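# Carry tube rack through self-closing door to desk

## Task

Move the tube rack from the counter, through the door that swings shut by itself, onto the desk. Done only if the rack stands upright on the desk, each tube sits fully seated in a hole, and the door is closed. It fails if the rack or any tube touches the floor, or if any robot tips over or ends up leaning. One robot or both may be used. At the end the grippers must release and the robots must back away.

## Robot and tools

ROBOTS. Two identical Hello Robot Stretch 4 units, r1 and r2. Each has an omni-wheel base (rim within 0.23 m of its origin), a lift on a mast, a telescoping arm that reaches forward, a wrist with yaw, pitch and roll, and a two-finger gripper with bendy steel fingers. Each carries four cameras: <name>_head_camera, <name>_head_left_camera, <name>_head_right_camera and <name>_wrist_camera.

FRAMES. Each robot reports in its own base frame: origin on the floor beneath the base centre, x ahead, y to the left, z up. hand_pose is the point between the open fingertips in that frame (may be slightly off). base_odometry is measured from where the base stood when the scene began, counts wheel rotation only (slip shows as travel), heading in radians from -3.142 to 3.142, left positive. Because each robot uses its own frame, their relative placement comes only from images, lidar_m and wrist_depth_mm.

execute_actions. Arguments: actions, a list holding one action or none (empty list = just report state and pictures); cameras, an optional list of camera names or ["all"] (omitted/null = all, [] = none). An action is an object keyed "r1" and/or "r2". Per robot you may give:
- base: exactly one relative move from the base's current measured spot: {"translate_m": d} straight ahead (+) or back, -2 to 2 m; {"strafe_m": d} sideways, left +, -2 to 2 m; {"rotate_rad": d} spin in place, left/counter-clockwise +, -3.2 to 3.2 rad.
- joints: absolute targets by name: lift_m 0 to 1.2 m; arm_m 0 to 0.55 m extension; wrist_yaw_rad -1.134 to 4.276 (0 ahead, + left, 3.14 tucked back, above 3.4 the arm may block); wrist_pitch_rad -1.117 to 4.259 (0 level, 1.57 pointing down); wrist_roll_rad -1.117 to 4.259 (+ turns the gripper clockwise viewed from behind); gripper_m -0.038 to 0.141 m fingertip gap (negative = fingers squeeze each other). Joint targets outside range are clipped and reported; other bad values or unknown keys reject the whole call.
- pace: "slow", "default", "fast", "max" (base up to 0.1/0.3/0.4/0.6 m/s and 1/2/3/4 rad/s; slower when lift_m is above 0.2 at move start).
- contact_limits: {"arm_m": v}, v from 0 (gentlest) to 0.75, default 0.5; the arm stops on contact.
- or alone: {"end_of_arm": "enable_torque"} to revive wrist/gripper motors that shut off.
All motions in one action begin together. Anything left out may keep driving toward an earlier target. Example: {"r1": {"base": {"translate_m": 0.3}, "joints": {"gripper_m": 0.05}, "pace": "fast"}}. To unfold the wrist at the start, send lift_m 0.4 with wrist_yaw_rad 0.

wait: {"seconds": 0 to 10}; commands nothing, returns state and pictures. zoom_image: {"camera": name, "region": [x0, y0, x1, y1]} in pixels of that camera's latest full image, top-left origin, at most 504x504. read_manual: returns only licence texts. finished_scene: {"scene": n} for the current scene; irreversible, reports success. Once a result reports a stop, later calls in the same reply are skipped. While you think, robots keep their last command and the world keeps moving; occasionally a loose object gets nudged.

RESULTS. base_status / joint_status: "done" (for the base, wheels turned the full amount even if slipping); "off_target" (resting short, may still push); "contact_stop_at_<key>" (something blocked it; lift, arm or wheels go slack, a loaded lift may sag, a base may drift); "limit_stop_at_<name>"; "time_out"; "torque_fault" (a wrist or gripper motor maxed out, went limp, and ignores commands until enable_torque). "limit_stop_at_tilt" means leaning over 6 degrees; lift, arm and wheels go slack. "limit_stop_at_own_body" means self-collision was blocked; move away from the body, and beware tilted-up plus rolled wrist. on_its_own covers uncommanded things; its "held at" is the target being held. turned_by_wheels vs turned_by_imu differing by over ~0.1 rad signals a bump or slip. base_tilt in degrees, forward/right positive, with a fixed bias up to ~1.5. motor_effort is percent of max, positive toward higher values, bracket = peak; wheel motors positive = turning right. lidar_m: 12 ranges, 30-degree sectors starting dead ahead, counter-clockwise (4th left, 7th rear, 10th right); "-" is nothing or closer than 0.25 m; it misses clear objects and thin legs but sees tabletops and the other robot. wrist_depth_mm: 7x7 grid of depths 100 to 2000 mm from top-left.

GRIPPING. Command gripper_m below the object's width; lower squeezes harder and pulls the object inward. gripper_m and "done" do not prove a hold; a firm grip at command ≥0 shows as a clear gripper effort change. Stuck fingertips on a surface: raise the lift. A level gripper holding over about 2 kg can fault.

AVOID. Rack or tubes touching the floor; drops and slams; robots pressing into each other (no state line reports it, and a few mm of further driving after contact presses hard); tipping: don't drive or turn with over 1 kg held and arm_m above 0.2, especially at fast paces, and avoid steady high pushes or pulls with a raised gripper. Identical base commands can differ by up to ~3 cm per metre between robots, which strains a shared load. Release and back off before finishing; shorter robot motion time is better.

Each tool is called after "Request:" as name(argument=value, ...), one argument or row to a line, values as JSON.

## Session

Request:
execute_actions(
  actions=[],
)

Scene clock: 0.00 s.
r1.base_odometry: x=+0.000 y=+0.000 heading=+0.000 (m, m, rad; r1's odometry frame)
r1.turned_by_wheels: +0.000 (rad since the last result)
r1.turned_by_imu: +0.000 (rad since the last result)
r1.base_tilt: forward=-0.1 right=+0.6 (deg)
r1.lidar_m: 1.07 1.22 1.87 1.87 2.13 3.57 1.49 2.53 2.12 2.12 1.29 1.05
r1.base_status: not commanded
r1.joint_positions: lift_m=+0.212 arm_m=+0.000 wrist_yaw_rad=+3.121 wrist_pitch_rad=+0.002 wrist_roll_rad=-0.013 gripper_m=+0.057
r1.joint_status: not commanded
r1.motor_effort: lift_m=+21 arm_m=+0 wrist_yaw_rad=+4 wrist_pitch_rad=-8 wrist_roll_rad=+0 gripper_m=-2 wheel_0=+0 wheel_1=+0 wheel_2=+0 (%)
r1.hand_pose: x=-0.1153 y=+0.0935 z=+0.3899 quat_wxyz=(+0.010, -0.001, -0.007, +1.000) (m; r1's base frame)
r1.wrist_depth_mm: - 140 1661 - - - - / - 121 161 - - - - / - 127 172 - - - - / 138 144 1708 - - - - / 1863 - - 1756 1921 - - / 239 1336 199 1308 198 1182 1160 / 233 917 960 - 931 866 866
r2.base_odometry: x=+0.000 y=+0.000 heading=+0.000 (m, m, rad; r2's odometry frame)
r2.turned_by_wheels: +0.000 (rad since the last result)
r2.turned_by_imu: +0.000 (rad since the last result)
r2.base_tilt: forward=+0.0 right=+0.4 (deg)
r2.lidar_m: 2.30 2.48 1.26 1.22 1.29 1.70 1.66 1.85 2.59 1.47 1.51 2.37
r2.base_status: not commanded
r2.joint_positions: lift_m=+0.289 arm_m=-0.001 wrist_yaw_rad=+3.197 wrist_pitch_rad=+0.010 wrist_roll_rad=+0.006 gripper_m=+0.057
r2.joint_status: not commanded
r2.motor_effort: lift_m=+17 arm_m=-1 wrist_yaw_rad=-3 wrist_pitch_rad=-7 wrist_roll_rad=-1 gripper_m=-1 wheel_0=+0 wheel_1=+0 wheel_2=+0 (%)
r2.hand_pose: x=-0.1235 y=+0.0713 z=+0.4649 quat_wxyz=(-0.028, -0.005, +0.003, +1.000) (m; r2's base frame)
r2.wrist_depth_mm: - 132 133 1708 1661 1618 1576 / - 112 133 1708 1708 1618 1618 / - 116 139 1708 1708 1661 1661 / 137 135 260 1756 1708 1661 1661 / 215 1983 1863 1756 1708 1661 1661 / 224 1576 198 1537 199 1499 1464 / 222 1025 1098 107 1060 976 1025
pictures: r1_head_camera, r1_head_left_camera, r1_head_right_camera, r1_wrist_camera, r2_head_camera, r2_head_left_camera, r2_head_right_camera, r2_wrist_camera
Images, in order (width x height): r1_head_camera 420x560, r1_head_left_camera 420x672, r1_head_right_camera 420x672, r1_wrist_camera 616x392, r2_head_camera 420x560, r2_head_left_camera 420x672, r2_head_right_camera 420x672, r2_wrist_camera 616x392.

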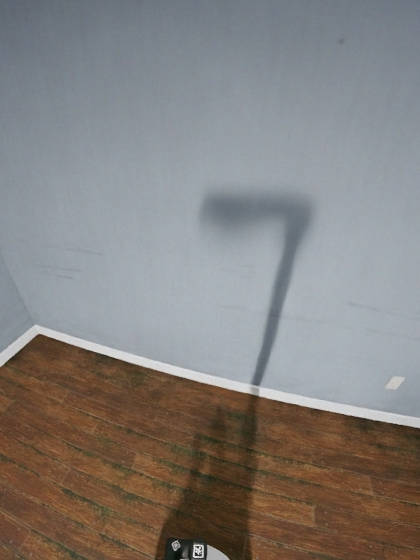

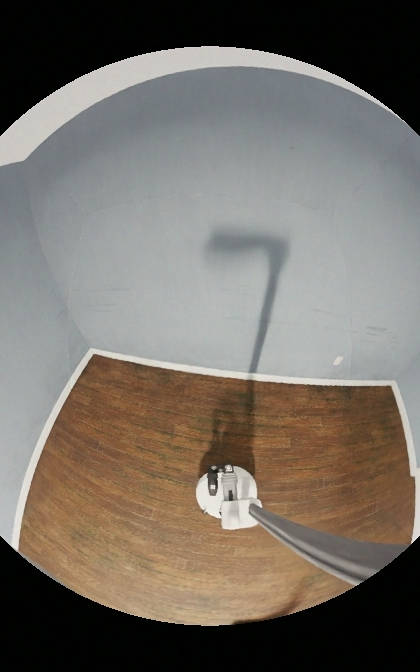

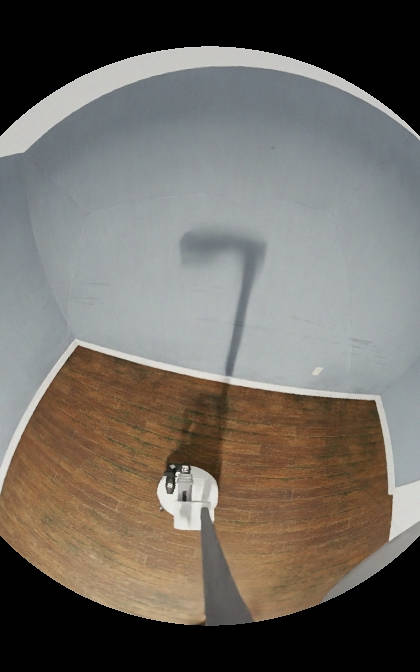

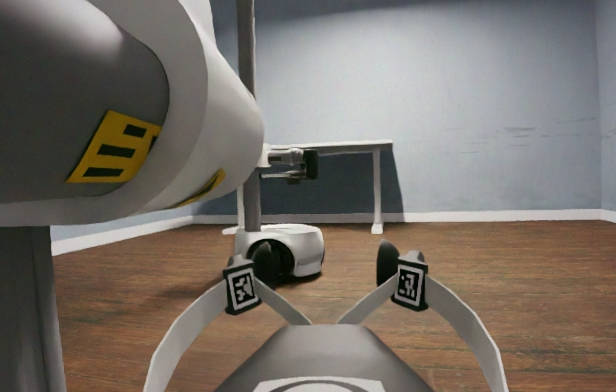

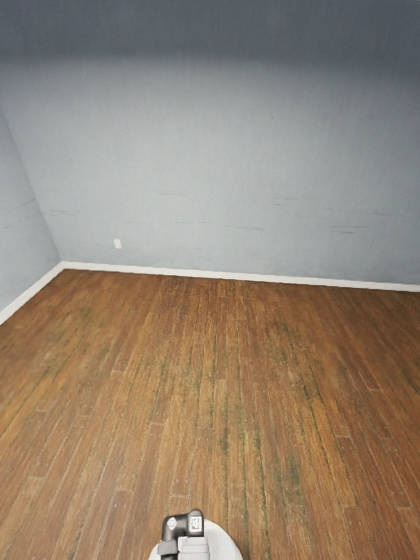

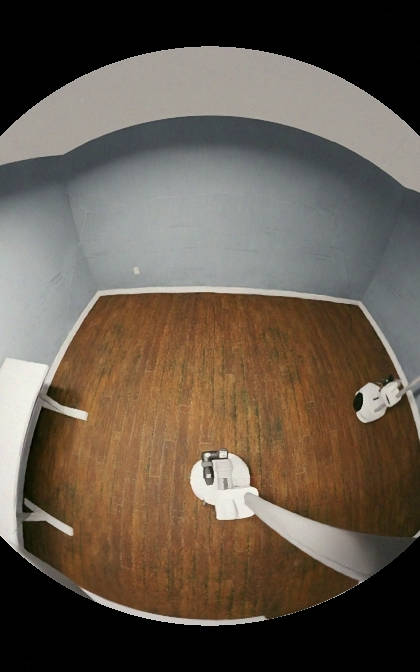

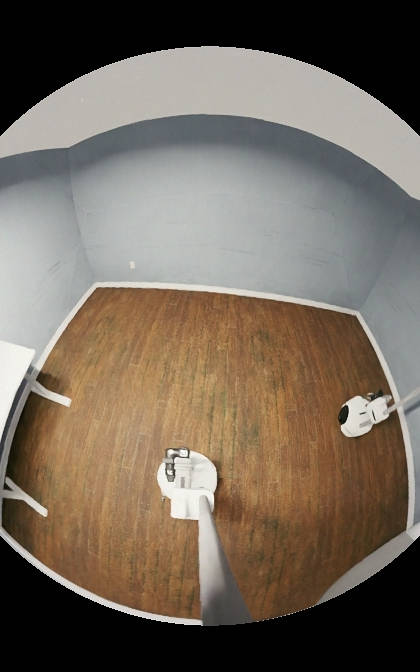

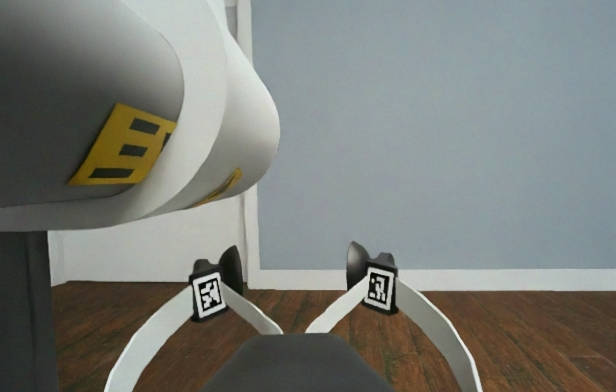

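Request:
execute_actions(
  actions=[
    {"r1":{"base":{"rotate_rad":3.0},"joints":{"lift_m":0.2}},"r2":{"base":{"rotate_rad":2.2},"joints":{"lift_m":0.2}}},
  ],
  cameras=["r1_head_camera","r1_head_left_camera","r2_head_camera","r2_head_left_camera","r2_head_right_camera"],
)

Scene clock: 3.93 s.
r1.base_odometry: x=+0.000 y=+0.000 heading=+3.000 (m, m, rad; r1's odometry frame)
r1.turned_by_wheels: +3.000 (rad since the last result)
r1.turned_by_imu: +2.970 (rad since the last result)
r1.base_tilt: forward=-0.2 right=+0.6 (deg)
r1.lidar_m: 1.46 1.50 2.25 2.12 1.46 1.11 1.08 1.16 1.68 1.87 2.00 2.87
r1.base_status: done
r1.joint_positions: lift_m=+0.200 arm_m=+0.000 wrist_yaw_rad=+3.121 wrist_pitch_rad=+0.002 wrist_roll_rad=-0.013 gripper_m=+0.057
r1.joint_status: all done
r1.motor_effort: lift_m=+18(17) arm_m=+0(0) wrist_yaw_rad=+3(4) wrist_pitch_rad=-8(9) wrist_roll_rad=-1(1) gripper_m=-3(2) wheel_0=-2(7) wheel_1=-2(8) wheel_2=-1(10) (%)
r1.hand_pose: x=-0.1152 y=+0.0935 z=+0.3780 quat_wxyz=(+0.010, -0.001, -0.007, +1.000) (m; r1's base frame)
r1.wrist_depth_mm: - 140 1182 1138 1138 1138 1098 / - 121 160 1182 1160 1138 1098 / - 127 172 1160 1182 1118 1118 / 138 144 1229 1182 1160 1138 1118 / 1255 1255 1229 1205 1182 1160 1160 / 239 1205 200 1160 198 1138 1118 / 233 891 917 - 904 820 842
r2.base_odometry: x=+0.000 y=+0.000 heading=+2.199 (m, m, rad; r2's odometry frame)
r2.turned_by_wheels: +2.199 (rad since the last result)
r2.turned_by_imu: +2.254 (rad since the last result)
r2.base_tilt: forward=-0.2 right=+0.3 (deg)
r2.lidar_m: 1.36 1.65 1.64 1.92 2.73 1.46 2.82 2.31 2.30 2.40 1.22 1.22
r2.base_status: done
r2.joint_positions: lift_m=+0.200 arm_m=-0.001 wrist_yaw_rad=+3.197 wrist_pitch_rad=+0.010 wrist_roll_rad=+0.006 gripper_m=+0.057
r2.joint_status: all done
r2.motor_effort: lift_m=+15(15) arm_m=-1(1) wrist_yaw_rad=-3(0) wrist_pitch_rad=-7(8) wrist_roll_rad=-1(0) gripper_m=-2(3) wheel_0=-2(7) wheel_1=-3(8) wheel_2=-1(12) (%)
r2.hand_pose: x=-0.1235 y=+0.0713 z=+0.3757 quat_wxyz=(-0.028, -0.005, +0.003, +1.000) (m; r2's base frame)
r2.wrist_depth_mm: - 132 133 - - - - / - 112 133 - - - - / - 116 139 - - - - / 137 135 260 - - - - / 215 - - - 1808 1397 - / 224 1308 198 1281 199 1229 1182 / 221 854 917 107 891 809 854
pictures: r1_head_camera, r1_head_left_camera, r2_head_camera, r2_head_left_camera, r2_head_right_camera
Images, in order (width x height): r1_head_camera 420x560, r1_head_left_camera 420x672, r2_head_camera 420x560, r2_head_left_camera 420x672, r2_head_right_camera 420x672.

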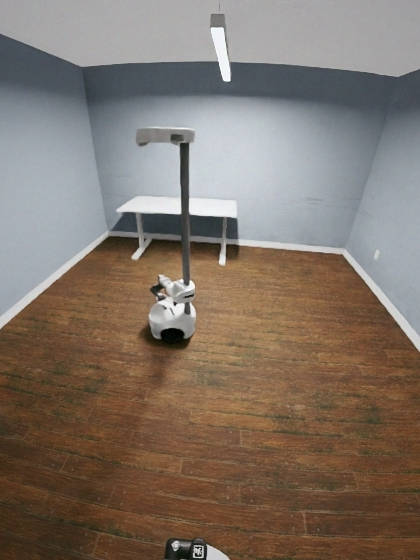

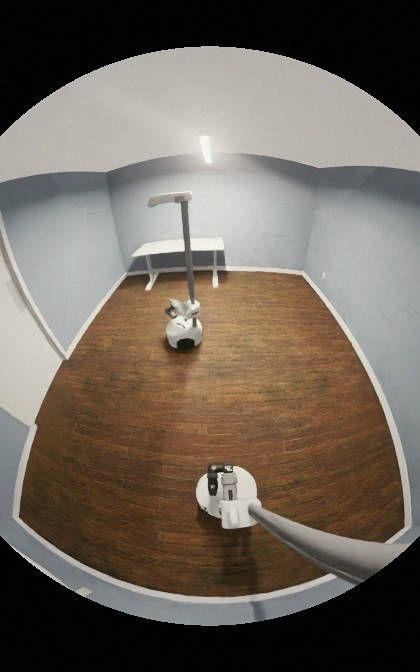

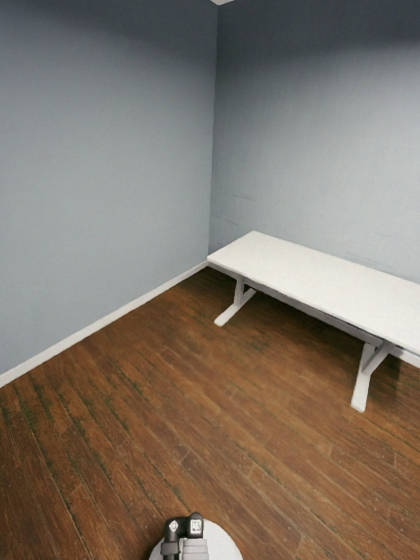

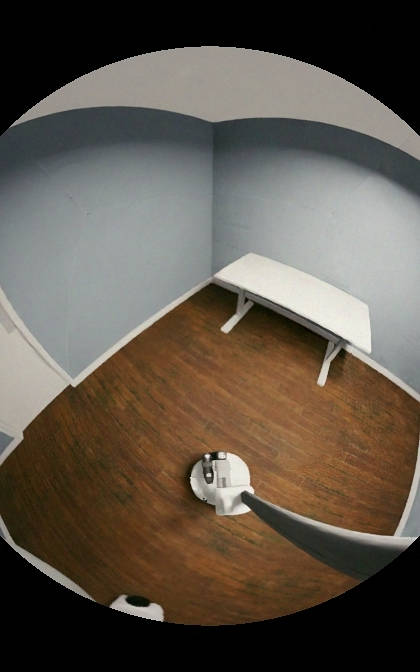

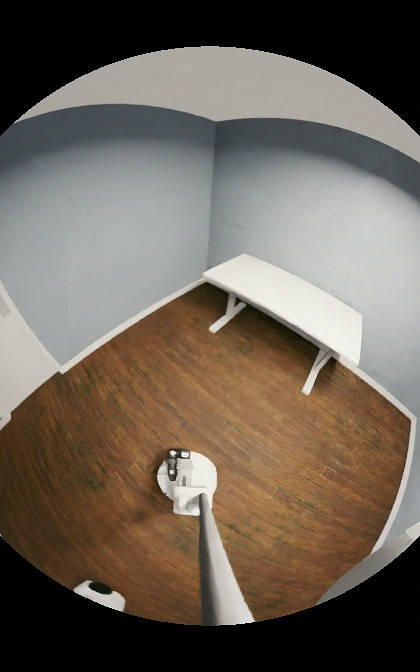

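Request:
execute_actions(
  actions=[
    {"r1":{"base":{"rotate_rad":1.3}},"r2":{"base":{"rotate_rad":1.0}}},
  ],
  cameras=["r1_head_camera","r1_head_left_camera","r2_head_camera","r2_head_left_camera"],
)

Scene clock: 6.97 s.
r1.base_odometry: x=+0.000 y=+0.000 heading=-1.984 (m, m, rad; r1's odometry frame)
r1.turned_by_wheels: +1.299 (rad since the last result)
r1.turned_by_imu: +1.286 (rad since the last result)
r1.base_tilt: forward=-0.2 right=+0.6 (deg)
r1.lidar_m: 2.10 2.00 1.21 1.07 1.08 1.32 1.87 1.86 2.25 2.87 1.47 2.44
r1.base_status: done
r1.joint_positions: lift_m=+0.200 arm_m=+0.000 wrist_yaw_rad=+3.121 wrist_pitch_rad=+0.002 wrist_roll_rad=-0.013 gripper_m=+0.057
r1.joint_status: not commanded
r1.motor_effort: lift_m=+18(18) arm_m=+0(0) wrist_yaw_rad=+5(5) wrist_pitch_rad=-7(9) wrist_roll_rad=+1(0) gripper_m=-5(0) wheel_0=-2(8) wheel_1=-3(6) wheel_2=-3(7) (%)
r1.hand_pose: x=-0.1152 y=+0.0935 z=+0.3780 quat_wxyz=(+0.010, -0.001, -0.007, +1.000) (m; r1's base frame)
r1.wrist_depth_mm: - 140 1863 - - 1499 1138 / - 121 161 - - 1499 1160 / - 127 172 - - 1576 1182 / 138 144 1863 - - 1537 1182 / 1863 1863 1921 - 1983 1576 1205 / 239 1281 199 1255 198 1160 1078 / 233 891 917 - 917 831 842
r2.base_odometry: x=+0.000 y=+0.000 heading=-3.084 (m, m, rad; r2's odometry frame)
r2.turned_by_wheels: +1.000 (rad since the last result)
r2.turned_by_imu: +1.025 (rad since the last result)
r2.base_tilt: forward=-0.2 right=+0.3 (deg)
r2.lidar_m: 1.64 1.91 2.71 1.46 2.86 2.35 2.32 2.50 1.25 1.22 1.34 1.66
r2.base_status: done
r2.joint_positions: lift_m=+0.200 arm_m=-0.001 wrist_yaw_rad=+3.197 wrist_pitch_rad=+0.010 wrist_roll_rad=+0.006 gripper_m=+0.057
r2.joint_status: not commanded
r2.motor_effort: lift_m=+15(15) arm_m=-1(1) wrist_yaw_rad=-3(2) wrist_pitch_rad=-7(7) wrist_roll_rad=+0(0) gripper_m=-3(2) wheel_0=-1(9) wheel_1=-2(8) wheel_2=+0(9) (%)
r2.hand_pose: x=-0.1235 y=+0.0713 z=+0.3756 quat_wxyz=(-0.028, -0.005, +0.003, +1.000) (m; r2's base frame)
r2.wrist_depth_mm: - 132 133 - - - - / - 112 133 - - - - / - 116 139 - - - - / 137 135 259 - - - - / 215 - - - - - - / 224 1336 198 1255 200 1229 1205 / 222 866 904 107 878 820 854
pictures: r1_head_camera, r1_head_left_camera, r2_head_camera, r2_head_left_camera
Images, in order (width x height): r1_head_camera 420x560, r1_head_left_camera 420x672, r2_head_camera 420x560, r2_head_left_camera 420x672.

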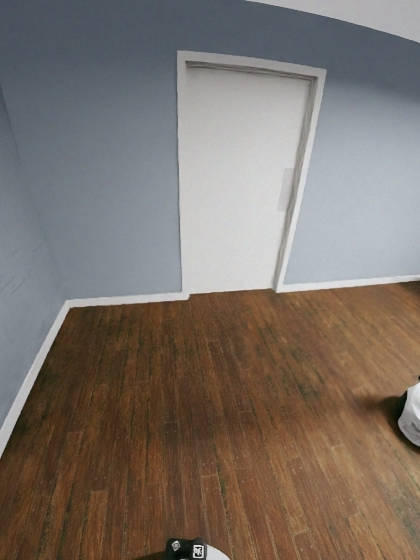

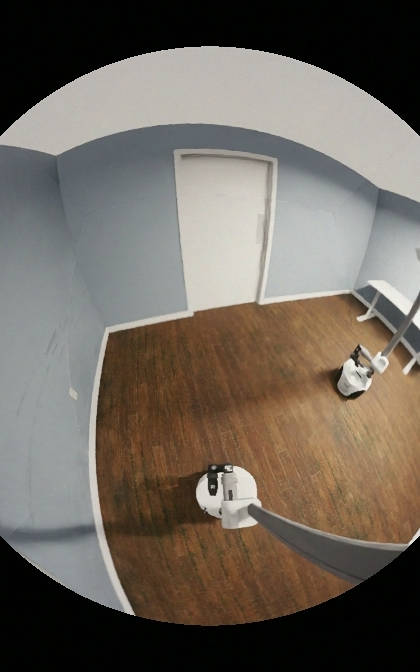

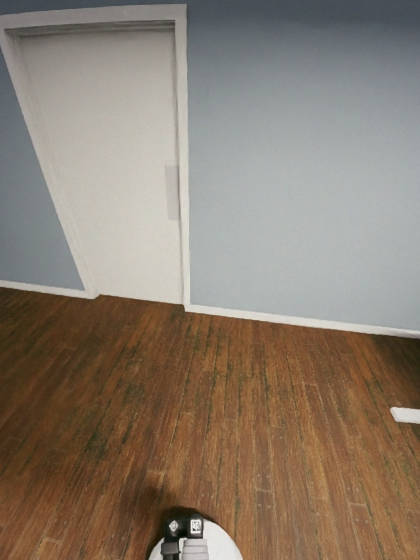

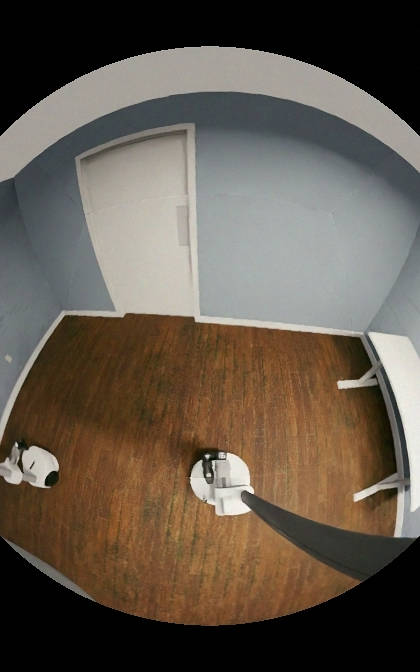

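Request:
execute_actions(
  actions=[
    {"r1":{"base":{"rotate_rad":0.09}},"r2":{"base":{"rotate_rad":-0.14}}},
  ],
  cameras=[],
)

Request:
execute_actions(
  actions=[
    {"r1":{"base":{"strafe_m":-0.5},"pace":"fast"}},
  ],
  cameras=[],
)

Request:
execute_actions(
  actions=[
    {"r1":{"base":{"translate_m":1.6},"pace":"fast"}},
  ],
  cameras=["r1_head_camera","r1_head_left_camera","r2_head_camera"],
)

Scene clock: 13.97 s.
r1.base_odometry: x=+0.000 y=+0.000 heading=-1.894 (m, m, rad; r1's odometry frame)
r1.turned_by_wheels: +0.090 (rad since the last result)
r1.turned_by_imu: +0.087 (rad since the last result)
r1.base_tilt: forward=-0.2 right=+0.7 (deg)
r1.lidar_m: 2.11 1.77 1.18 1.06 1.08 1.39 1.87 1.89 2.40 2.91 1.49 2.39
r1.base_status: done
r1.joint_positions: lift_m=+0.200 arm_m=+0.000 wrist_yaw_rad=+3.121 wrist_pitch_rad=+0.002 wrist_roll_rad=-0.013 gripper_m=+0.057
r1.joint_status: not commanded
r1.motor_effort: lift_m=+18(18) arm_m=+0(0) wrist_yaw_rad=+4(3) wrist_pitch_rad=-8(6) wrist_roll_rad=+2(0) gripper_m=-4(4) wheel_0=-1(5) wheel_1=-1(7) wheel_2=-1(10) (%)
r1.hand_pose: x=-0.1152 y=+0.0935 z=+0.3780 quat_wxyz=(+0.010, -0.001, -0.007, +1.000) (m; r1's base frame)
r1.wrist_depth_mm: - 141 1863 1921 - 1708 1229 / - 121 160 1983 - 1708 1281 / - 127 172 - - 1756 1255 / 138 144 1921 - - 1756 1308 / 1808 1921 1921 - 1921 1661 1308 / 239 1336 199 1255 198 1182 1138 / 233 891 917 - 904 842 854
r2.base_odometry: x=+0.000 y=+0.000 heading=+3.060 (m, m, rad; r2's odometry frame)
r2.turned_by_wheels: -0.140 (rad since the last result)
r2.turned_by_imu: -0.142 (rad since the last result)
r2.base_tilt: forward=-0.2 right=+0.3 (deg)
r2.lidar_m: 1.63 1.79 2.43 1.48 1.49 2.40 2.32 2.44 1.29 1.20 1.27 1.71
r2.base_status: done
r2.joint_positions: lift_m=+0.200 arm_m=-0.001 wrist_yaw_rad=+3.197 wrist_pitch_rad=+0.010 wrist_roll_rad=+0.006 gripper_m=+0.057
r2.joint_status: not commanded
r2.motor_effort: lift_m=+15(15) arm_m=-1(1) wrist_yaw_rad=-1(1) wrist_pitch_rad=-7(7) wrist_roll_rad=+0(0) gripper_m=-1(7) wheel_0=+2(3) wheel_1=+2(7) wheel_2=+1(7) (%)
r2.hand_pose: x=-0.1235 y=+0.0713 z=+0.3756 quat_wxyz=(-0.028, -0.005, +0.003, +1.000) (m; r2's base frame)
r2.wrist_depth_mm: - 132 133 - - - - / - 112 133 - - - - / - 116 139 - - - - / 137 135 260 - - - - / 215 - - - - - - / 224 1308 198 1255 198 1205 1182 / 222 854 904 108 891 820 854
pictures: none
No camera images: the call's "cameras" was empty. Leave "cameras" out to get every camera's image.

Scene clock: 16.37 s.
r1.base_odometry: x=-0.474 y=+0.159 heading=-1.894 (m, m, rad; r1's odometry frame)
r1.turned_by_wheels: +0.000 (rad since the last result)
r1.turned_by_imu: +0.000 (rad since the last result)
r1.base_tilt: forward=-0.1 right=+0.6 (deg)
r1.lidar_m: 2.23 2.18 1.70 1.57 1.59 1.98 1.81 1.84 2.33 2.36 1.02 2.37
r1.base_status: done
r1.joint_positions: lift_m=+0.200 arm_m=+0.000 wrist_yaw_rad=+3.121 wrist_pitch_rad=+0.002 wrist_roll_rad=-0.013 gripper_m=+0.057
r1.joint_status: not commanded
r1.motor_effort: lift_m=+18(18) arm_m=+0(0) wrist_yaw_rad=+4(4) wrist_pitch_rad=-9(7) wrist_roll_rad=+2(1) gripper_m=-2(2) wheel_0=-2(12) wheel_1=+2(13) wheel_2=+1(1) (%)
r1.hand_pose: x=-0.1152 y=+0.0935 z=+0.3780 quat_wxyz=(+0.010, -0.001, -0.007, +1.000) (m; r1's base frame)
r1.wrist_depth_mm: - 141 1808 1808 1983 - 1808 / - 121 160 1921 1983 - 1863 / - 127 172 1921 1983 - 1921 / 138 144 1863 1921 - - 1921 / 1808 1863 1921 1983 1921 - 1756 / 238 1336 199 1255 198 1160 1138 / 232 878 917 - 917 831 842
r2.base_odometry: x=+0.000 y=+0.000 heading=+3.060 (m, m, rad; r2's odometry frame)
r2.turned_by_wheels: +0.000 (rad since the last result)
r2.turned_by_imu: +0.001 (rad since the last result)
r2.base_tilt: forward=-0.2 right=+0.3 (deg)
r2.lidar_m: 1.63 1.81 2.37 1.16 1.01 2.42 2.33 2.40 1.27 1.22 1.28 1.71
r2.base_status: not commanded
r2.joint_positions: lift_m=+0.200 arm_m=-0.001 wrist_yaw_rad=+3.197 wrist_pitch_rad=+0.010 wrist_roll_rad=+0.006 gripper_m=+0.057
r2.joint_status: not commanded
r2.motor_effort: lift_m=+15(15) arm_m=-1(1) wrist_yaw_rad=+0(3) wrist_pitch_rad=-8(7) wrist_roll_rad=+0(1) gripper_m=-1(1) wheel_0=+2(2) wheel_1=+3(3) wheel_2=+1(1) (%)
r2.hand_pose: x=-0.1235 y=+0.0713 z=+0.3756 quat_wxyz=(-0.028, -0.005, +0.003, +1.000) (m; r2's base frame)
r2.wrist_depth_mm: - 132 133 - - - - / - 112 133 - - - - / - 116 139 - - - - / 137 135 260 - - - - / 215 - - - - - - / 223 1336 198 1281 200 1205 1205 / 222 866 904 108 891 809 854
pictures: none
No camera images: the call's "cameras" was empty. Leave "cameras" out to get every camera's image.

Scene clock: 21.67 s.
r1.base_odometry: x=-0.983 y=-1.358 heading=-1.894 (m, m, rad; r1's odometry frame)
r1.turned_by_wheels: +0.000 (rad since the last result)
r1.turned_by_imu: -0.006 (rad since the last result)
r1.base_tilt: forward=-0.1 right=+0.6 (deg)
r1.lidar_m: 0.65 0.67 0.77 1.62 1.81 2.28 3.40 1.24 1.22 2.16 0.98 0.73
r1.base_status: done
r1.joint_positions: lift_m=+0.200 arm_m=+0.000 wrist_yaw_rad=+3.121 wrist_pitch_rad=+0.002 wrist_roll_rad=-0.013 gripper_m=+0.057
r1.joint_status: not commanded
r1.motor_effort: lift_m=+18(18) arm_m=+0(0) wrist_yaw_rad=+3(3) wrist_pitch_rad=-8(7) wrist_roll_rad=+1(0) gripper_m=-2(4) wheel_0=+0(8) wheel_1=+0(9) wheel_2=+1(10) (%)
r1.hand_pose: x=-0.1152 y=+0.0935 z=+0.3780 quat_wxyz=(+0.010, -0.001, -0.007, +1.000) (m; r1's base frame)
r1.wrist_depth_mm: - 140 - - - - - / - 121 160 - - - - / - 127 172 - - - - / 138 144 - - - - - / 1863 - - - 1863 - 1921 / 239 1308 199 1255 198 1160 1118 / 233 904 931 - 904 842 842
r2.base_odometry: x=+0.000 y=+0.000 heading=+3.060 (m, m, rad; r2's odometry frame)
r2.turned_by_wheels: +0.000 (rad since the last result)
r2.turned_by_imu: +0.002 (rad since the last result)
r2.base_tilt: forward=-0.2 right=+0.3 (deg)
r2.lidar_m: 1.63 1.18 1.24 2.70 2.81 2.40 2.32 2.42 1.27 1.20 1.27 1.71
r2.base_status: not commanded
r2.joint_positions: lift_m=+0.200 arm_m=-0.001 wrist_yaw_rad=+3.197 wrist_pitch_rad=+0.010 wrist_roll_rad=+0.006 gripper_m=+0.057
r2.joint_status: not commanded
r2.motor_effort: lift_m=+15(15) arm_m=-1(1) wrist_yaw_rad=+0(2) wrist_pitch_rad=-7(8) wrist_roll_rad=-1(0) gripper_m=-5(5) wheel_0=+2(2) wheel_1=+3(3) wheel_2=+1(1) (%)
r2.hand_pose: x=-0.1235 y=+0.0713 z=+0.3756 quat_wxyz=(-0.028, -0.005, +0.003, +1.000) (m; r2's base frame)
r2.wrist_depth_mm: - 131 133 - - - - / - 112 133 - - - - / - 116 139 - - - - / 137 135 260 - - - - / 215 - - - - - - / 223 1336 198 1255 199 1229 1205 / 222 866 904 107 878 809 842
pictures: r1_head_camera, r1_head_left_camera, r2_head_camera
Images, in order (width x height): r1_head_camera 420x560, r1_head_left_camera 420x672, r2_head_camera 420x560.

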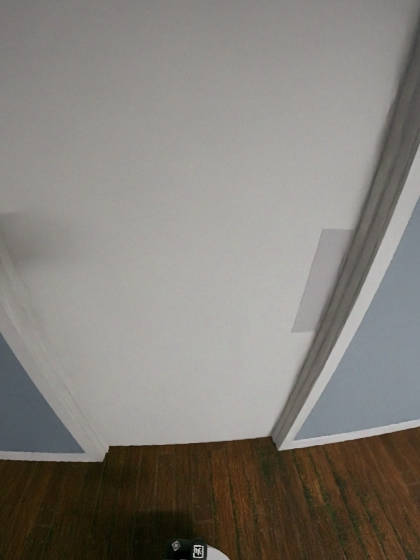

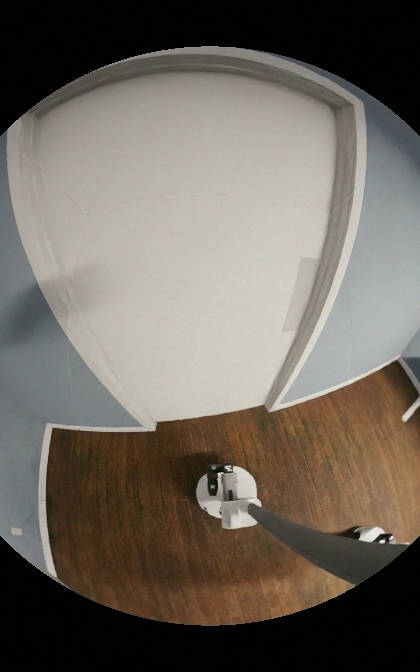

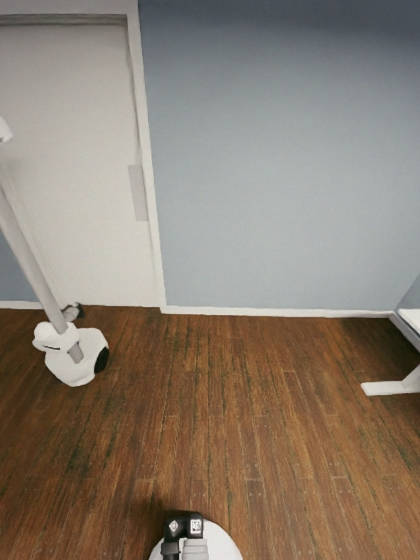

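Request:
execute_actions(
  actions=[
    {"r1":{"base":{"rotate_rad":0.05}}},
  ],
  cameras=[],
)

Request:
execute_actions(
  actions=[
    {"r1":{"base":{"translate_m":0.36}}},
  ],
  cameras=[],
)

Request:
execute_actions(
  actions=[
    {"r1":{"base":{"translate_m":0.5},"pace":"slow"}},
  ],
  cameras=["r1_head_camera","r1_head_left_camera","r1_head_right_camera"],
)

Scene clock: 24.77 s.
r1.base_odometry: x=-0.983 y=-1.358 heading=-1.845 (m, m, rad; r1's odometry frame)
r1.turned_by_wheels: +0.050 (rad since the last result)
r1.turned_by_imu: +0.048 (rad since the last result)
r1.base_tilt: forward=-0.2 right=+0.7 (deg)
r1.lidar_m: 0.66 0.69 0.79 1.76 1.83 2.37 3.43 1.21 1.20 2.15 0.92 0.71
r1.base_status: done
r1.joint_positions: lift_m=+0.200 arm_m=+0.000 wrist_yaw_rad=+3.121 wrist_pitch_rad=+0.002 wrist_roll_rad=-0.013 gripper_m=+0.057
r1.joint_status: not commanded
r1.motor_effort: lift_m=+18(18) arm_m=+0(0) wrist_yaw_rad=+3(3) wrist_pitch_rad=-9(8) wrist_roll_rad=+1(2) gripper_m=-4(1) wheel_0=-1(5) wheel_1=-3(6) wheel_2=-2(8) (%)
r1.hand_pose: x=-0.1152 y=+0.0935 z=+0.3780 quat_wxyz=(+0.010, -0.001, -0.007, +1.000) (m; r1's base frame)
r1.wrist_depth_mm: - 141 - - - - - / - 121 161 - - - - / - 127 173 - - - - / 138 144 - - - - - / 1808 - - - 1863 - 1921 / 239 1308 200 1255 198 1182 1118 / 232 891 917 - 904 842 854
r2.base_odometry: x=+0.000 y=+0.000 heading=+3.060 (m, m, rad; r2's odometry frame)
r2.turned_by_wheels: +0.000 (rad since the last result)
r2.turned_by_imu: +0.001 (rad since the last result)
r2.base_tilt: forward=-0.2 right=+0.4 (deg)
r2.lidar_m: 1.64 1.19 1.24 2.69 2.84 2.44 2.33 2.44 1.27 1.22 1.29 1.70
r2.base_status: not commanded
r2.joint_positions: lift_m=+0.200 arm_m=-0.001 wrist_yaw_rad=+3.197 wrist_pitch_rad=+0.010 wrist_roll_rad=+0.006 gripper_m=+0.057
r2.joint_status: not commanded
r2.motor_effort: lift_m=+15(15) arm_m=-1(1) wrist_yaw_rad=-4(1) wrist_pitch_rad=-7(7) wrist_roll_rad=+0(0) gripper_m=-2(5) wheel_0=+2(2) wheel_1=+3(3) wheel_2=+1(1) (%)
r2.hand_pose: x=-0.1235 y=+0.0713 z=+0.3756 quat_wxyz=(-0.028, -0.005, +0.003, +1.000) (m; r2's base frame)
r2.wrist_depth_mm: - 131 133 - - - - / - 112 133 - - - - / - 116 139 - - - - / 137 135 260 - - - - / 216 - - - - - - / 224 1308 198 1281 199 1205 1182 / 222 854 904 107 878 809 854
pictures: none
No camera images: the call's "cameras" was empty. Leave "cameras" out to get every camera's image.

Scene clock: 27.47 s.
r1.base_odometry: x=-1.080 y=-1.705 heading=-1.844 (m, m, rad; r1's odometry frame)
r1.turned_by_wheels: +0.000 (rad since the last result)
r1.turned_by_imu: -0.002 (rad since the last result)
r1.base_tilt: forward=-0.2 right=+0.6 (deg)
r1.lidar_m: 0.29 0.31 0.42 0.76 1.85 2.41 3.81 1.49 2.28 1.36 0.48 0.34
r1.base_status: done
r1.joint_positions: lift_m=+0.200 arm_m=+0.000 wrist_yaw_rad=+3.121 wrist_pitch_rad=+0.002 wrist_roll_rad=-0.013 gripper_m=+0.057
r1.joint_status: not commanded
r1.motor_effort: lift_m=+18(18) arm_m=+0(0) wrist_yaw_rad=+4(5) wrist_pitch_rad=-7(10) wrist_roll_rad=-1(1) gripper_m=-6(3) wheel_0=+2(6) wheel_1=+1(6) wheel_2=+1(10) (%)
r1.hand_pose: x=-0.1152 y=+0.0935 z=+0.3780 quat_wxyz=(+0.010, -0.001, -0.007, +1.000) (m; r1's base frame)
r1.wrist_depth_mm: - 141 - - - - - / - 121 161 - - - - / - 127 172 - - - - / 138 144 - - - - - / 1336 - - - 1921 - 1983 / 239 1336 200 1281 198 1182 1138 / 233 891 917 - 904 842 842
r2.base_odometry: x=+0.000 y=+0.000 heading=+3.060 (m, m, rad; r2's odometry frame)
r2.turned_by_wheels: +0.000 (rad since the last result)
r2.turned_by_imu: +0.001 (rad since the last result)
r2.base_tilt: forward=-0.2 right=+0.4 (deg)
r2.lidar_m: 1.63 1.45 2.39 2.70 2.83 2.42 2.31 2.42 1.29 1.22 1.28 1.71
r2.base_status: not commanded
r2.joint_positions: lift_m=+0.200 arm_m=-0.001 wrist_yaw_rad=+3.197 wrist_pitch_rad=+0.010 wrist_roll_rad=+0.006 gripper_m=+0.057
r2.joint_status: not commanded
r2.motor_effort: lift_m=+15(15) arm_m=-1(1) wrist_yaw_rad=-2(1) wrist_pitch_rad=-7(7) wrist_roll_rad=+0(0) gripper_m=-2(4) wheel_0=+2(2) wheel_1=+3(3) wheel_2=+1(1) (%)
r2.hand_pose: x=-0.1235 y=+0.0713 z=+0.3756 quat_wxyz=(-0.028, -0.005, +0.003, +1.000) (m; r2's base frame)
r2.wrist_depth_mm: - 132 133 - - - - / - 112 133 - - - - / - 116 139 - - - - / 137 135 260 - - - - / 215 - - - - - - / 223 1308 198 1281 199 1229 1182 / 222 866 904 107 891 809 854
pictures: none
No camera images: the call's "cameras" was empty. Leave "cameras" out to get every camera's image.

Scene clock: 33.73 s.
r1.base_odometry: x=-1.215 y=-2.185 heading=-1.844 (m, m, rad; r1's odometry frame)
r1.turned_by_wheels: +0.000 (rad since the last result)
r1.turned_by_imu: +0.217 (rad since the last result)
r1.base_tilt: forward=-0.2 right=+0.7 (deg)
r1.lidar_m: 0.25 - 0.25 0.26 0.49 2.91 2.05 1.91 0.56 0.59 2.62 0.33
r1.base_status: done
r1.joint_positions: lift_m=+0.200 arm_m=+0.000 wrist_yaw_rad=+3.144 wrist_pitch_rad=+0.002 wrist_roll_rad=-0.013 gripper_m=+0.057
r1.joint_status: not commanded
r1.on_its_own: wrist_yaw_rad is at rest, and its effort (-62) is outside its rest range (-13 to +13)
r1.motor_effort: lift_m=+20(19) arm_m=+1(1) wrist_yaw_rad=-62(91) wrist_pitch_rad=-8(11) wrist_roll_rad=-2(0) gripper_m=-4(3) wheel_0=+5(34) wheel_1=+17(28) wheel_2=-19(32) (%)
r1.hand_pose: x=-0.1176 y=+0.0866 z=+0.3778 quat_wxyz=(-0.001, -0.001, -0.007, +1.000) (m; r1's base frame)
r1.wrist_depth_mm: - 140 247 - - - - / - 114 141 - - - - / - 122 153 - - - - / 145 143 279 - - - - / 229 - 1983 - 1983 - 1921 / 226 1308 198 1281 198 1160 1138 / 224 904 931 - 917 854 854
r2.base_odometry: x=+0.000 y=+0.000 heading=+3.060 (m, m, rad; r2's odometry frame)
r2.turned_by_wheels: +0.000 (rad since the last result)
r2.turned_by_imu: +0.002 (rad since the last result)
r2.base_tilt: forward=-0.2 right=+0.3 (deg)
r2.lidar_m: 1.65 1.89 2.42 2.71 2.83 2.42 2.33 2.44 1.26 1.22 1.27 1.72
r2.base_status: not commanded
r2.joint_positions: lift_m=+0.200 arm_m=-0.001 wrist_yaw_rad=+3.197 wrist_pitch_rad=+0.010 wrist_roll_rad=+0.006 gripper_m=+0.057
r2.joint_status: not commanded
r2.motor_effort: lift_m=+15(15) arm_m=-1(1) wrist_yaw_rad=-2(1) wrist_pitch_rad=-8(7) wrist_roll_rad=+0(0) gripper_m=-5(5) wheel_0=+2(2) wheel_1=+3(3) wheel_2=+1(1) (%)
r2.hand_pose: x=-0.1235 y=+0.0713 z=+0.3756 quat_wxyz=(-0.028, -0.005, +0.003, +1.000) (m; r2's base frame)
r2.wrist_depth_mm: - 131 133 - - - - / - 112 133 - - - - / - 116 139 - - - - / 137 135 260 - - - - / 215 - - - - - - / 224 1308 198 1281 199 1229 1205 / 222 854 917 107 891 820 854
pictures: r1_head_camera, r1_head_left_camera, r1_head_right_camera
Images, in order (width x height): r1_head_camera 420x560, r1_head_left_camera 420x672, r1_head_right_camera 420x672.

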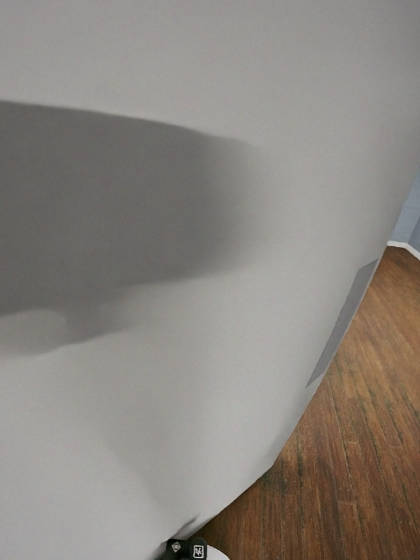

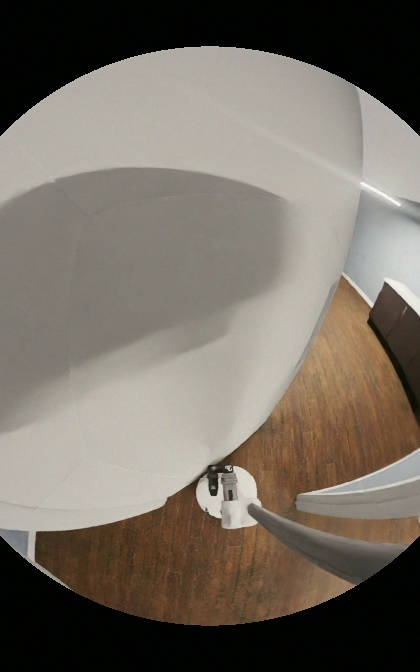

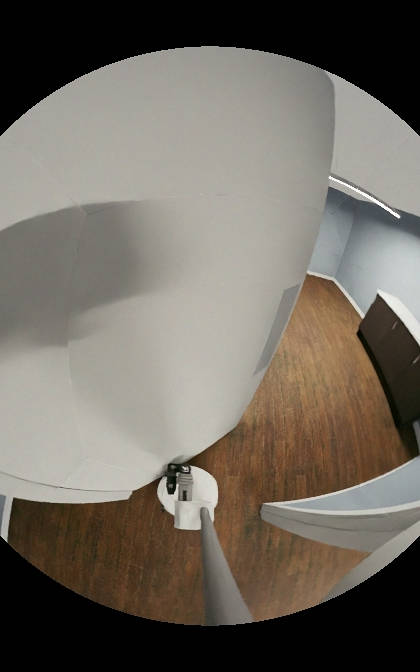

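Request:
execute_actions(
  actions=[
    {"r1":{"base":{"rotate_rad":-1.75},"pace":"slow"}},
  ],
  cameras=["r1_head_left_camera","r1_head_right_camera"],
)

Scene clock: 45.90 s.
r1.base_odometry: x=-1.154 y=-1.840 heading=-2.248 (m, m, rad; r1's odometry frame)
r1.turned_by_wheels: -0.404 (rad since the last result)
r1.turned_by_imu: -0.404 (rad since the last result)
r1.base_tilt: forward=-0.2 right=+0.6 (deg)
r1.lidar_m: 0.25 0.25 0.25 0.44 1.82 2.11 3.70 1.58 1.55 2.20 0.42 0.25
r1.base_status: rotate_rad contact_stop (by the wheels' count: -0.404 of -1.750)
r1.joint_positions: lift_m=+0.200 arm_m=+0.000 wrist_yaw_rad=+3.122 wrist_pitch_rad=+0.002 wrist_roll_rad=-0.013 gripper_m=+0.057
r1.joint_status: not commanded
r1.on_its_own: the wheels are slack since a contact_stop
r1.motor_effort: lift_m=+19(19) arm_m=+0(1) wrist_yaw_rad=+2(65) wrist_pitch_rad=-8(8) wrist_roll_rad=+0(0) gripper_m=-2(3) wheel_0=+0(17) wheel_1=+0(34) wheel_2=+0(16) (%)
r1.hand_pose: x=-0.1155 y=+0.0931 z=+0.3778 quat_wxyz=(+0.010, -0.001, -0.007, +1.000) (m; r1's base frame)
r1.wrist_depth_mm: - 141 - - - - 1863 / - 121 159 - - - 1808 / - 126 171 - - - 1863 / 138 144 - - - - 1921 / 1808 - - - 1921 - 1808 / 239 1308 200 1255 198 1160 1118 / 232 878 904 - 917 842 854
r2.base_odometry: x=+0.000 y=+0.000 heading=+3.060 (m, m, rad; r2's odometry frame)
r2.turned_by_wheels: +0.000 (rad since the last result)
r2.turned_by_imu: +0.005 (rad since the last result)
r2.base_tilt: forward=-0.1 right=+0.4 (deg)
r2.lidar_m: 1.62 1.55 2.41 2.72 2.84 2.42 2.33 2.40 1.28 1.20 1.27 1.70
r2.base_status: not commanded
r2.joint_positions: lift_m=+0.200 arm_m=-0.001 wrist_yaw_rad=+3.197 wrist_pitch_rad=+0.010 wrist_roll_rad=+0.006 gripper_m=+0.057
r2.joint_status: not commanded
r2.motor_effort: lift_m=+15(15) arm_m=-1(1) wrist_yaw_rad=-4(3) wrist_pitch_rad=-7(7) wrist_roll_rad=+0(0) gripper_m=-6(4) wheel_0=+2(2) wheel_1=+3(3) wheel_2=+1(1) (%)
r2.hand_pose: x=-0.1235 y=+0.0713 z=+0.3756 quat_wxyz=(-0.028, -0.005, +0.003, +1.000) (m; r2's base frame)
r2.wrist_depth_mm: - 132 133 - - - - / - 112 133 - - - - / - 116 139 - - - - / 137 135 260 - - - - / 215 - - - - - - / 224 1308 198 1255 199 1229 1182 / 221 866 917 107 866 820 854
pictures: r1_head_left_camera, r1_head_right_camera
Images, in order (width x height): r1_head_left_camera 420x672, r1_head_right_camera 420x672.

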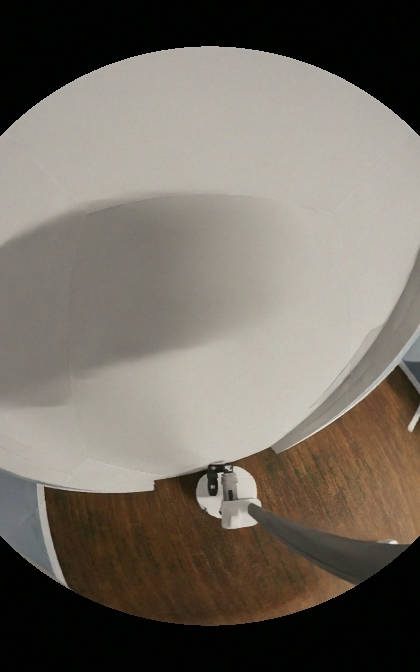

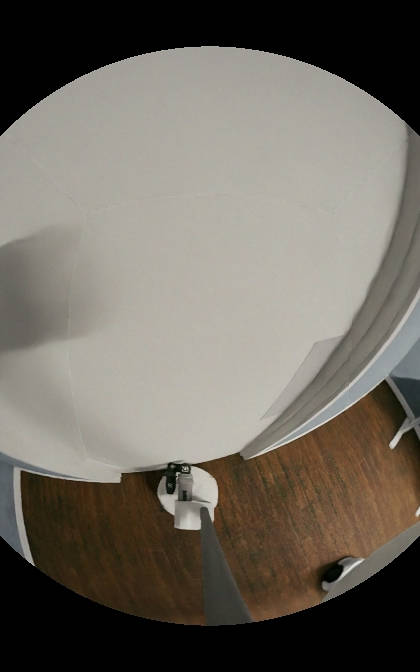

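Request:
execute_actions(
  actions=[
    {"r1":{"base":{"translate_m":-0.15}}},
  ],
  cameras=[],
)

Request:
execute_actions(
  actions=[
    {"r1":{"base":{"rotate_rad":-2.95}}},
  ],
  cameras=["r1_head_left_camera","r1_head_right_camera","r2_head_left_camera"],
)

Scene clock: 49.77 s.
r1.base_odometry: x=-1.060 y=-1.724 heading=-2.248 (m, m, rad; r1's odometry frame)
r1.turned_by_wheels: +0.000 (rad since the last result)
r1.turned_by_imu: -0.001 (rad since the last result)
r1.base_tilt: forward=-0.2 right=+0.6 (deg)
r1.lidar_m: 0.34 0.35 0.41 0.58 1.77 2.07 3.63 1.49 1.46 2.20 0.58 0.42
r1.base_status: done
r1.joint_positions: lift_m=+0.200 arm_m=+0.000 wrist_yaw_rad=+3.121 wrist_pitch_rad=+0.002 wrist_roll_rad=-0.013 gripper_m=+0.057
r1.joint_status: not commanded
r1.motor_effort: lift_m=+19(20) arm_m=+0(0) wrist_yaw_rad=+1(0) wrist_pitch_rad=-9(10) wrist_roll_rad=+0(1) gripper_m=-4(4) wheel_0=-1(6) wheel_1=-2(6) wheel_2=+2(11) (%)
r1.hand_pose: x=-0.1154 y=+0.0933 z=+0.3778 quat_wxyz=(+0.010, -0.001, -0.007, +1.000) (m; r1's base frame)
r1.wrist_depth_mm: - 141 - - - - 1808 / - 121 160 - - - 1863 / - 127 172 - - - 1863 / 138 144 - - - - 1863 / 1808 - - - 1921 - 1756 / 238 1308 200 1229 198 1160 1138 / 233 891 917 - 904 842 842
r2.base_odometry: x=+0.000 y=+0.000 heading=+3.060 (m, m, rad; r2's odometry frame)
r2.turned_by_wheels: +0.000 (rad since the last result)
r2.turned_by_imu: +0.001 (rad since the last result)
r2.base_tilt: forward=-0.3 right=+0.3 (deg)
r2.lidar_m: 1.62 1.46 2.40 2.70 2.81 2.41 2.32 2.43 1.26 1.21 1.28 1.69
r2.base_status: not commanded
r2.joint_positions: lift_m=+0.200 arm_m=-0.001 wrist_yaw_rad=+3.197 wrist_pitch_rad=+0.010 wrist_roll_rad=+0.006 gripper_m=+0.057
r2.joint_status: not commanded
r2.motor_effort: lift_m=+15(15) arm_m=-1(1) wrist_yaw_rad=-2(0) wrist_pitch_rad=-8(7) wrist_roll_rad=+0(0) gripper_m=-4(2) wheel_0=+2(2) wheel_1=+3(3) wheel_2=+1(1) (%)
r2.hand_pose: x=-0.1235 y=+0.0713 z=+0.3756 quat_wxyz=(-0.028, -0.005, +0.003, +1.000) (m; r2's base frame)
r2.wrist_depth_mm: - 132 133 - - - - / - 112 133 - - - - / - 116 139 - - - - / 137 135 259 - - - - / 215 - - - - - - / 223 1308 198 1281 199 1229 1182 / 221 854 917 107 878 820 854
pictures: none
No camera images: the call's "cameras" was empty. Leave "cameras" out to get every camera's image.

Scene clock: 52.53 s.
r1.base_odometry: x=-1.060 y=-1.724 heading=+1.086 (m, m, rad; r1's odometry frame)
r1.turned_by_wheels: -2.949 (rad since the last result)
r1.turned_by_imu: -2.923 (rad since the last result)
r1.base_tilt: forward=-0.2 right=+0.6 (deg)
r1.lidar_m: 3.71 1.48 2.31 1.42 0.55 0.37 0.35 0.36 0.47 0.98 1.81 2.38
r1.base_status: done
r1.joint_positions: lift_m=+0.200 arm_m=+0.000 wrist_yaw_rad=+3.121 wrist_pitch_rad=+0.002 wrist_roll_rad=-0.013 gripper_m=+0.057
r1.joint_status: not commanded
r1.motor_effort: lift_m=+20(19) arm_m=+0(0) wrist_yaw_rad=+1(3) wrist_pitch_rad=-9(9) wrist_roll_rad=+1(1) gripper_m=-5(5) wheel_0=+1(6) wheel_1=+3(10) wheel_2=+2(11) (%)
r1.hand_pose: x=-0.1154 y=+0.0933 z=+0.3778 quat_wxyz=(+0.010, -0.001, -0.007, +1.000) (m; r1's base frame)
r1.wrist_depth_mm: - 140 469 473 473 484 484 / - 121 160 473 477 484 484 / - 127 172 477 480 484 488 / 138 144 480 480 488 488 492 / 473 477 480 484 484 492 496 / 239 480 199 488 198 496 496 / 232 484 488 - 496 500 500
r2.base_odometry: x=+0.000 y=+0.000 heading=+3.060 (m, m, rad; r2's odometry frame)
r2.turned_by_wheels: +0.000 (rad since the last result)
r2.turned_by_imu: +0.001 (rad since the last result)
r2.base_tilt: forward=-0.2 right=+0.3 (deg)
r2.lidar_m: 1.62 1.42 2.40 2.70 2.84 2.43 2.32 2.40 1.28 1.23 1.27 1.70
r2.base_status: not commanded
r2.joint_positions: lift_m=+0.200 arm_m=-0.001 wrist_yaw_rad=+3.197 wrist_pitch_rad=+0.010 wrist_roll_rad=+0.006 gripper_m=+0.057
r2.joint_status: not commanded
r2.motor_effort: lift_m=+15(15) arm_m=-1(1) wrist_yaw_rad=-3(2) wrist_pitch_rad=-8(8) wrist_roll_rad=+0(0) gripper_m=-2(3) wheel_0=+2(2) wheel_1=+3(3) wheel_2=+1(1) (%)
r2.hand_pose: x=-0.1235 y=+0.0713 z=+0.3756 quat_wxyz=(-0.028, -0.005, +0.003, +1.000) (m; r2's base frame)
r2.wrist_depth_mm: - 132 133 - - - - / - 112 133 - - - - / - 116 139 - - - - / 137 135 260 - - - - / 215 - - - - - - / 223 1336 198 1255 199 1205 1205 / 221 866 904 107 878 820 854
pictures: r1_head_left_camera, r1_head_right_camera, r2_head_left_camera
Images, in order (width x height): r1_head_left_camera 420x672, r1_head_right_camera 420x672, r2_head_left_camera 420x672.

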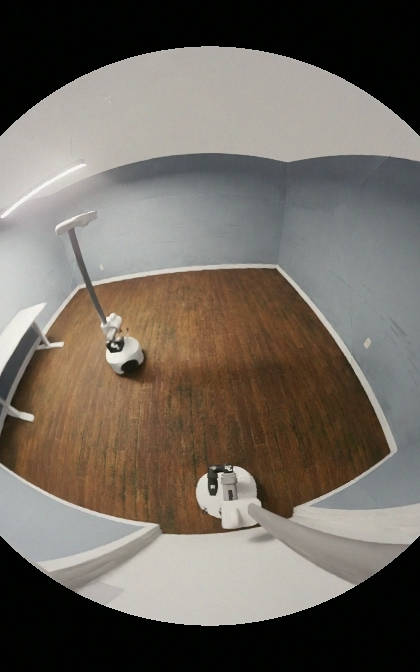

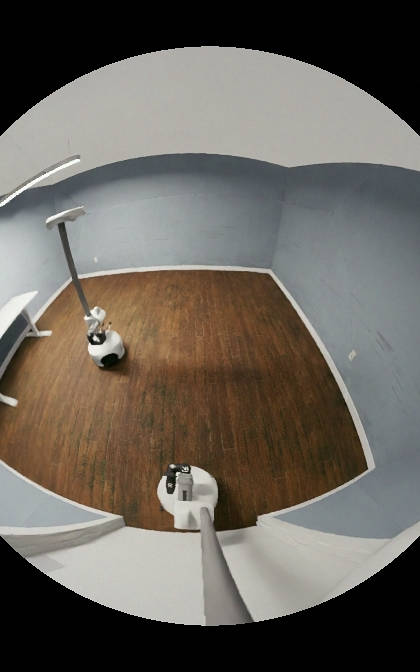

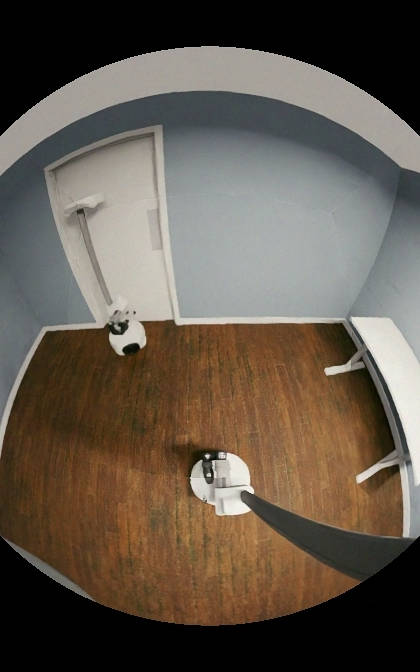

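Request:
execute_actions(
  actions=[
    {"r1":{"base":{"strafe_m":0.17}}},
  ],
  cameras=[],
)

Request:
execute_actions(
  actions=[
    {"r1":{"base":{"translate_m":-0.6},"pace":"slow"}},
  ],
  cameras=["r1_head_left_camera","r1_head_right_camera"],
)

Scene clock: 55.53 s.
r1.base_odometry: x=-1.210 y=-1.644 heading=+1.086 (m, m, rad; r1's odometry frame)
r1.turned_by_wheels: +0.000 (rad since the last result)
r1.turned_by_imu: -0.001 (rad since the last result)
r1.base_tilt: forward=-0.2 right=+0.6 (deg)
r1.lidar_m: 3.70 1.36 2.14 1.46 0.45 0.37 0.36 0.37 0.50 0.98 1.97 2.60
r1.base_status: done
r1.joint_positions: lift_m=+0.200 arm_m=+0.000 wrist_yaw_rad=+3.121 wrist_pitch_rad=+0.002 wrist_roll_rad=-0.013 gripper_m=+0.057
r1.joint_status: not commanded
r1.motor_effort: lift_m=+19(20) arm_m=+0(0) wrist_yaw_rad=+1(3) wrist_pitch_rad=-7(9) wrist_roll_rad=-1(0) gripper_m=-3(1) wheel_0=+1(9) wheel_1=-1(10) wheel_2=+0(2) (%)
r1.hand_pose: x=-0.1154 y=+0.0933 z=+0.3778 quat_wxyz=(+0.010, -0.001, -0.007, +1.000) (m; r1's base frame)
r1.wrist_depth_mm: - 140 473 480 484 480 410 / - 121 160 484 488 488 410 / - 127 172 488 492 492 413 / 138 144 484 488 492 492 415 / 480 488 488 492 496 500 415 / 238 488 200 496 198 469 418 / 233 492 492 - 500 488 421
r2.base_odometry: x=+0.000 y=+0.000 heading=+3.060 (m, m, rad; r2's odometry frame)
r2.turned_by_wheels: +0.000 (rad since the last result)
r2.turned_by_imu: +0.001 (rad since the last result)
r2.base_tilt: forward=-0.3 right=+0.4 (deg)
r2.lidar_m: 1.62 1.35 2.40 2.69 2.83 2.41 2.30 2.43 1.29 1.21 1.26 1.70
r2.base_status: not commanded
r2.joint_positions: lift_m=+0.200 arm_m=-0.001 wrist_yaw_rad=+3.197 wrist_pitch_rad=+0.010 wrist_roll_rad=+0.006 gripper_m=+0.057
r2.joint_status: not commanded
r2.motor_effort: lift_m=+15(15) arm_m=-1(1) wrist_yaw_rad=-1(2) wrist_pitch_rad=-7(7) wrist_roll_rad=+0(1) gripper_m=-3(5) wheel_0=+2(2) wheel_1=+3(3) wheel_2=+1(1) (%)
r2.hand_pose: x=-0.1235 y=+0.0713 z=+0.3756 quat_wxyz=(-0.028, -0.005, +0.003, +1.000) (m; r2's base frame)
r2.wrist_depth_mm: - 132 133 - - - - / - 112 133 - - - - / - 116 139 - - - - / 137 135 260 - - - - / 215 - - - - - - / 224 1308 198 1281 199 1229 1182 / 222 866 917 107 891 809 842
pictures: none
No camera images: the call's "cameras" was empty. Leave "cameras" out to get every camera's image.

Scene clock: 62.83 s.
r1.base_odometry: x=-1.490 y=-2.174 heading=+1.086 (m, m, rad; r1's odometry frame)
r1.turned_by_wheels: +0.000 (rad since the last result)
r1.turned_by_imu: -0.001 (rad since the last result)
r1.base_tilt: forward=-0.1 right=+0.6 (deg)
r1.lidar_m: 4.30 1.89 0.34 0.59 2.22 0.35 0.25 - 0.25 0.25 0.56 2.67
r1.base_status: done
r1.joint_positions: lift_m=+0.200 arm_m=+0.000 wrist_yaw_rad=+3.121 wrist_pitch_rad=+0.002 wrist_roll_rad=-0.013 gripper_m=+0.057
r1.joint_status: not commanded
r1.motor_effort: lift_m=+20(20) arm_m=+0(0) wrist_yaw_rad=+5(2) wrist_pitch_rad=-8(9) wrist_roll_rad=-1(2) gripper_m=-3(3) wheel_0=-1(13) wheel_1=-13(20) wheel_2=+15(28) (%)
r1.hand_pose: x=-0.1154 y=+0.0934 z=+0.3779 quat_wxyz=(+0.010, -0.001, -0.007, +1.000) (m; r1's base frame)
r1.wrist_depth_mm: - 141 375 439 - - - / - 121 160 445 - - - / - 127 172 445 - - - / 138 144 366 445 - - - / 296 332 375 449 1661 - 1863 / 238 332 200 427 198 1160 1138 / 232 319 377 - 917 842 854
r2.base_odometry: x=+0.000 y=+0.000 heading=+3.060 (m, m, rad; r2's odometry frame)
r2.turned_by_wheels: +0.000 (rad since the last result)
r2.turned_by_imu: +0.003 (rad since the last result)
r2.base_tilt: forward=-0.1 right=+0.4 (deg)
r2.lidar_m: 1.62 1.87 2.43 2.69 2.83 2.43 2.32 2.41 1.28 1.21 1.26 1.70
r2.base_status: not commanded
r2.joint_positions: lift_m=+0.200 arm_m=-0.001 wrist_yaw_rad=+3.197 wrist_pitch_rad=+0.010 wrist_roll_rad=+0.006 gripper_m=+0.057
r2.joint_status: not commanded
r2.motor_effort: lift_m=+15(15) arm_m=-1(1) wrist_yaw_rad=-2(1) wrist_pitch_rad=-7(7) wrist_roll_rad=-1(0) gripper_m=-3(3) wheel_0=+2(2) wheel_1=+3(3) wheel_2=+1(1) (%)
r2.hand_pose: x=-0.1235 y=+0.0713 z=+0.3756 quat_wxyz=(-0.028, -0.005, +0.003, +1.000) (m; r2's base frame)
r2.wrist_depth_mm: - 132 133 - - - - / - 112 133 - - - - / - 116 139 - - - - / 137 135 260 - - - - / 215 - - - - - - / 224 1308 198 1281 199 1205 1182 / 222 866 904 107 878 820 854
pictures: r1_head_left_camera, r1_head_right_camera
Images, in order (width x height): r1_head_left_camera 420x672, r1_head_right_camera 420x672.

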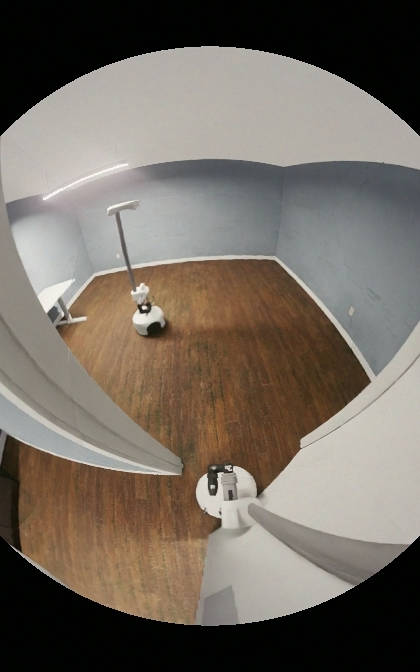

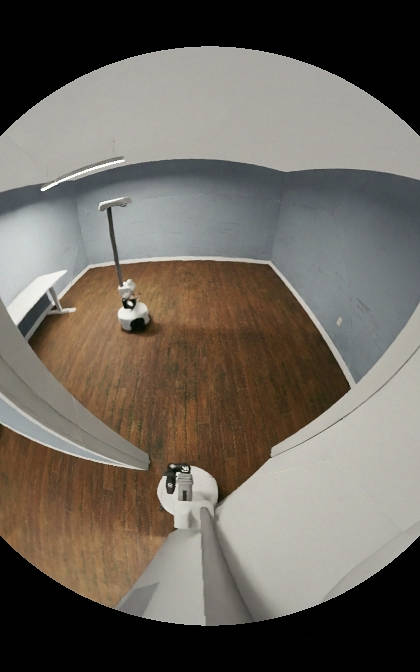

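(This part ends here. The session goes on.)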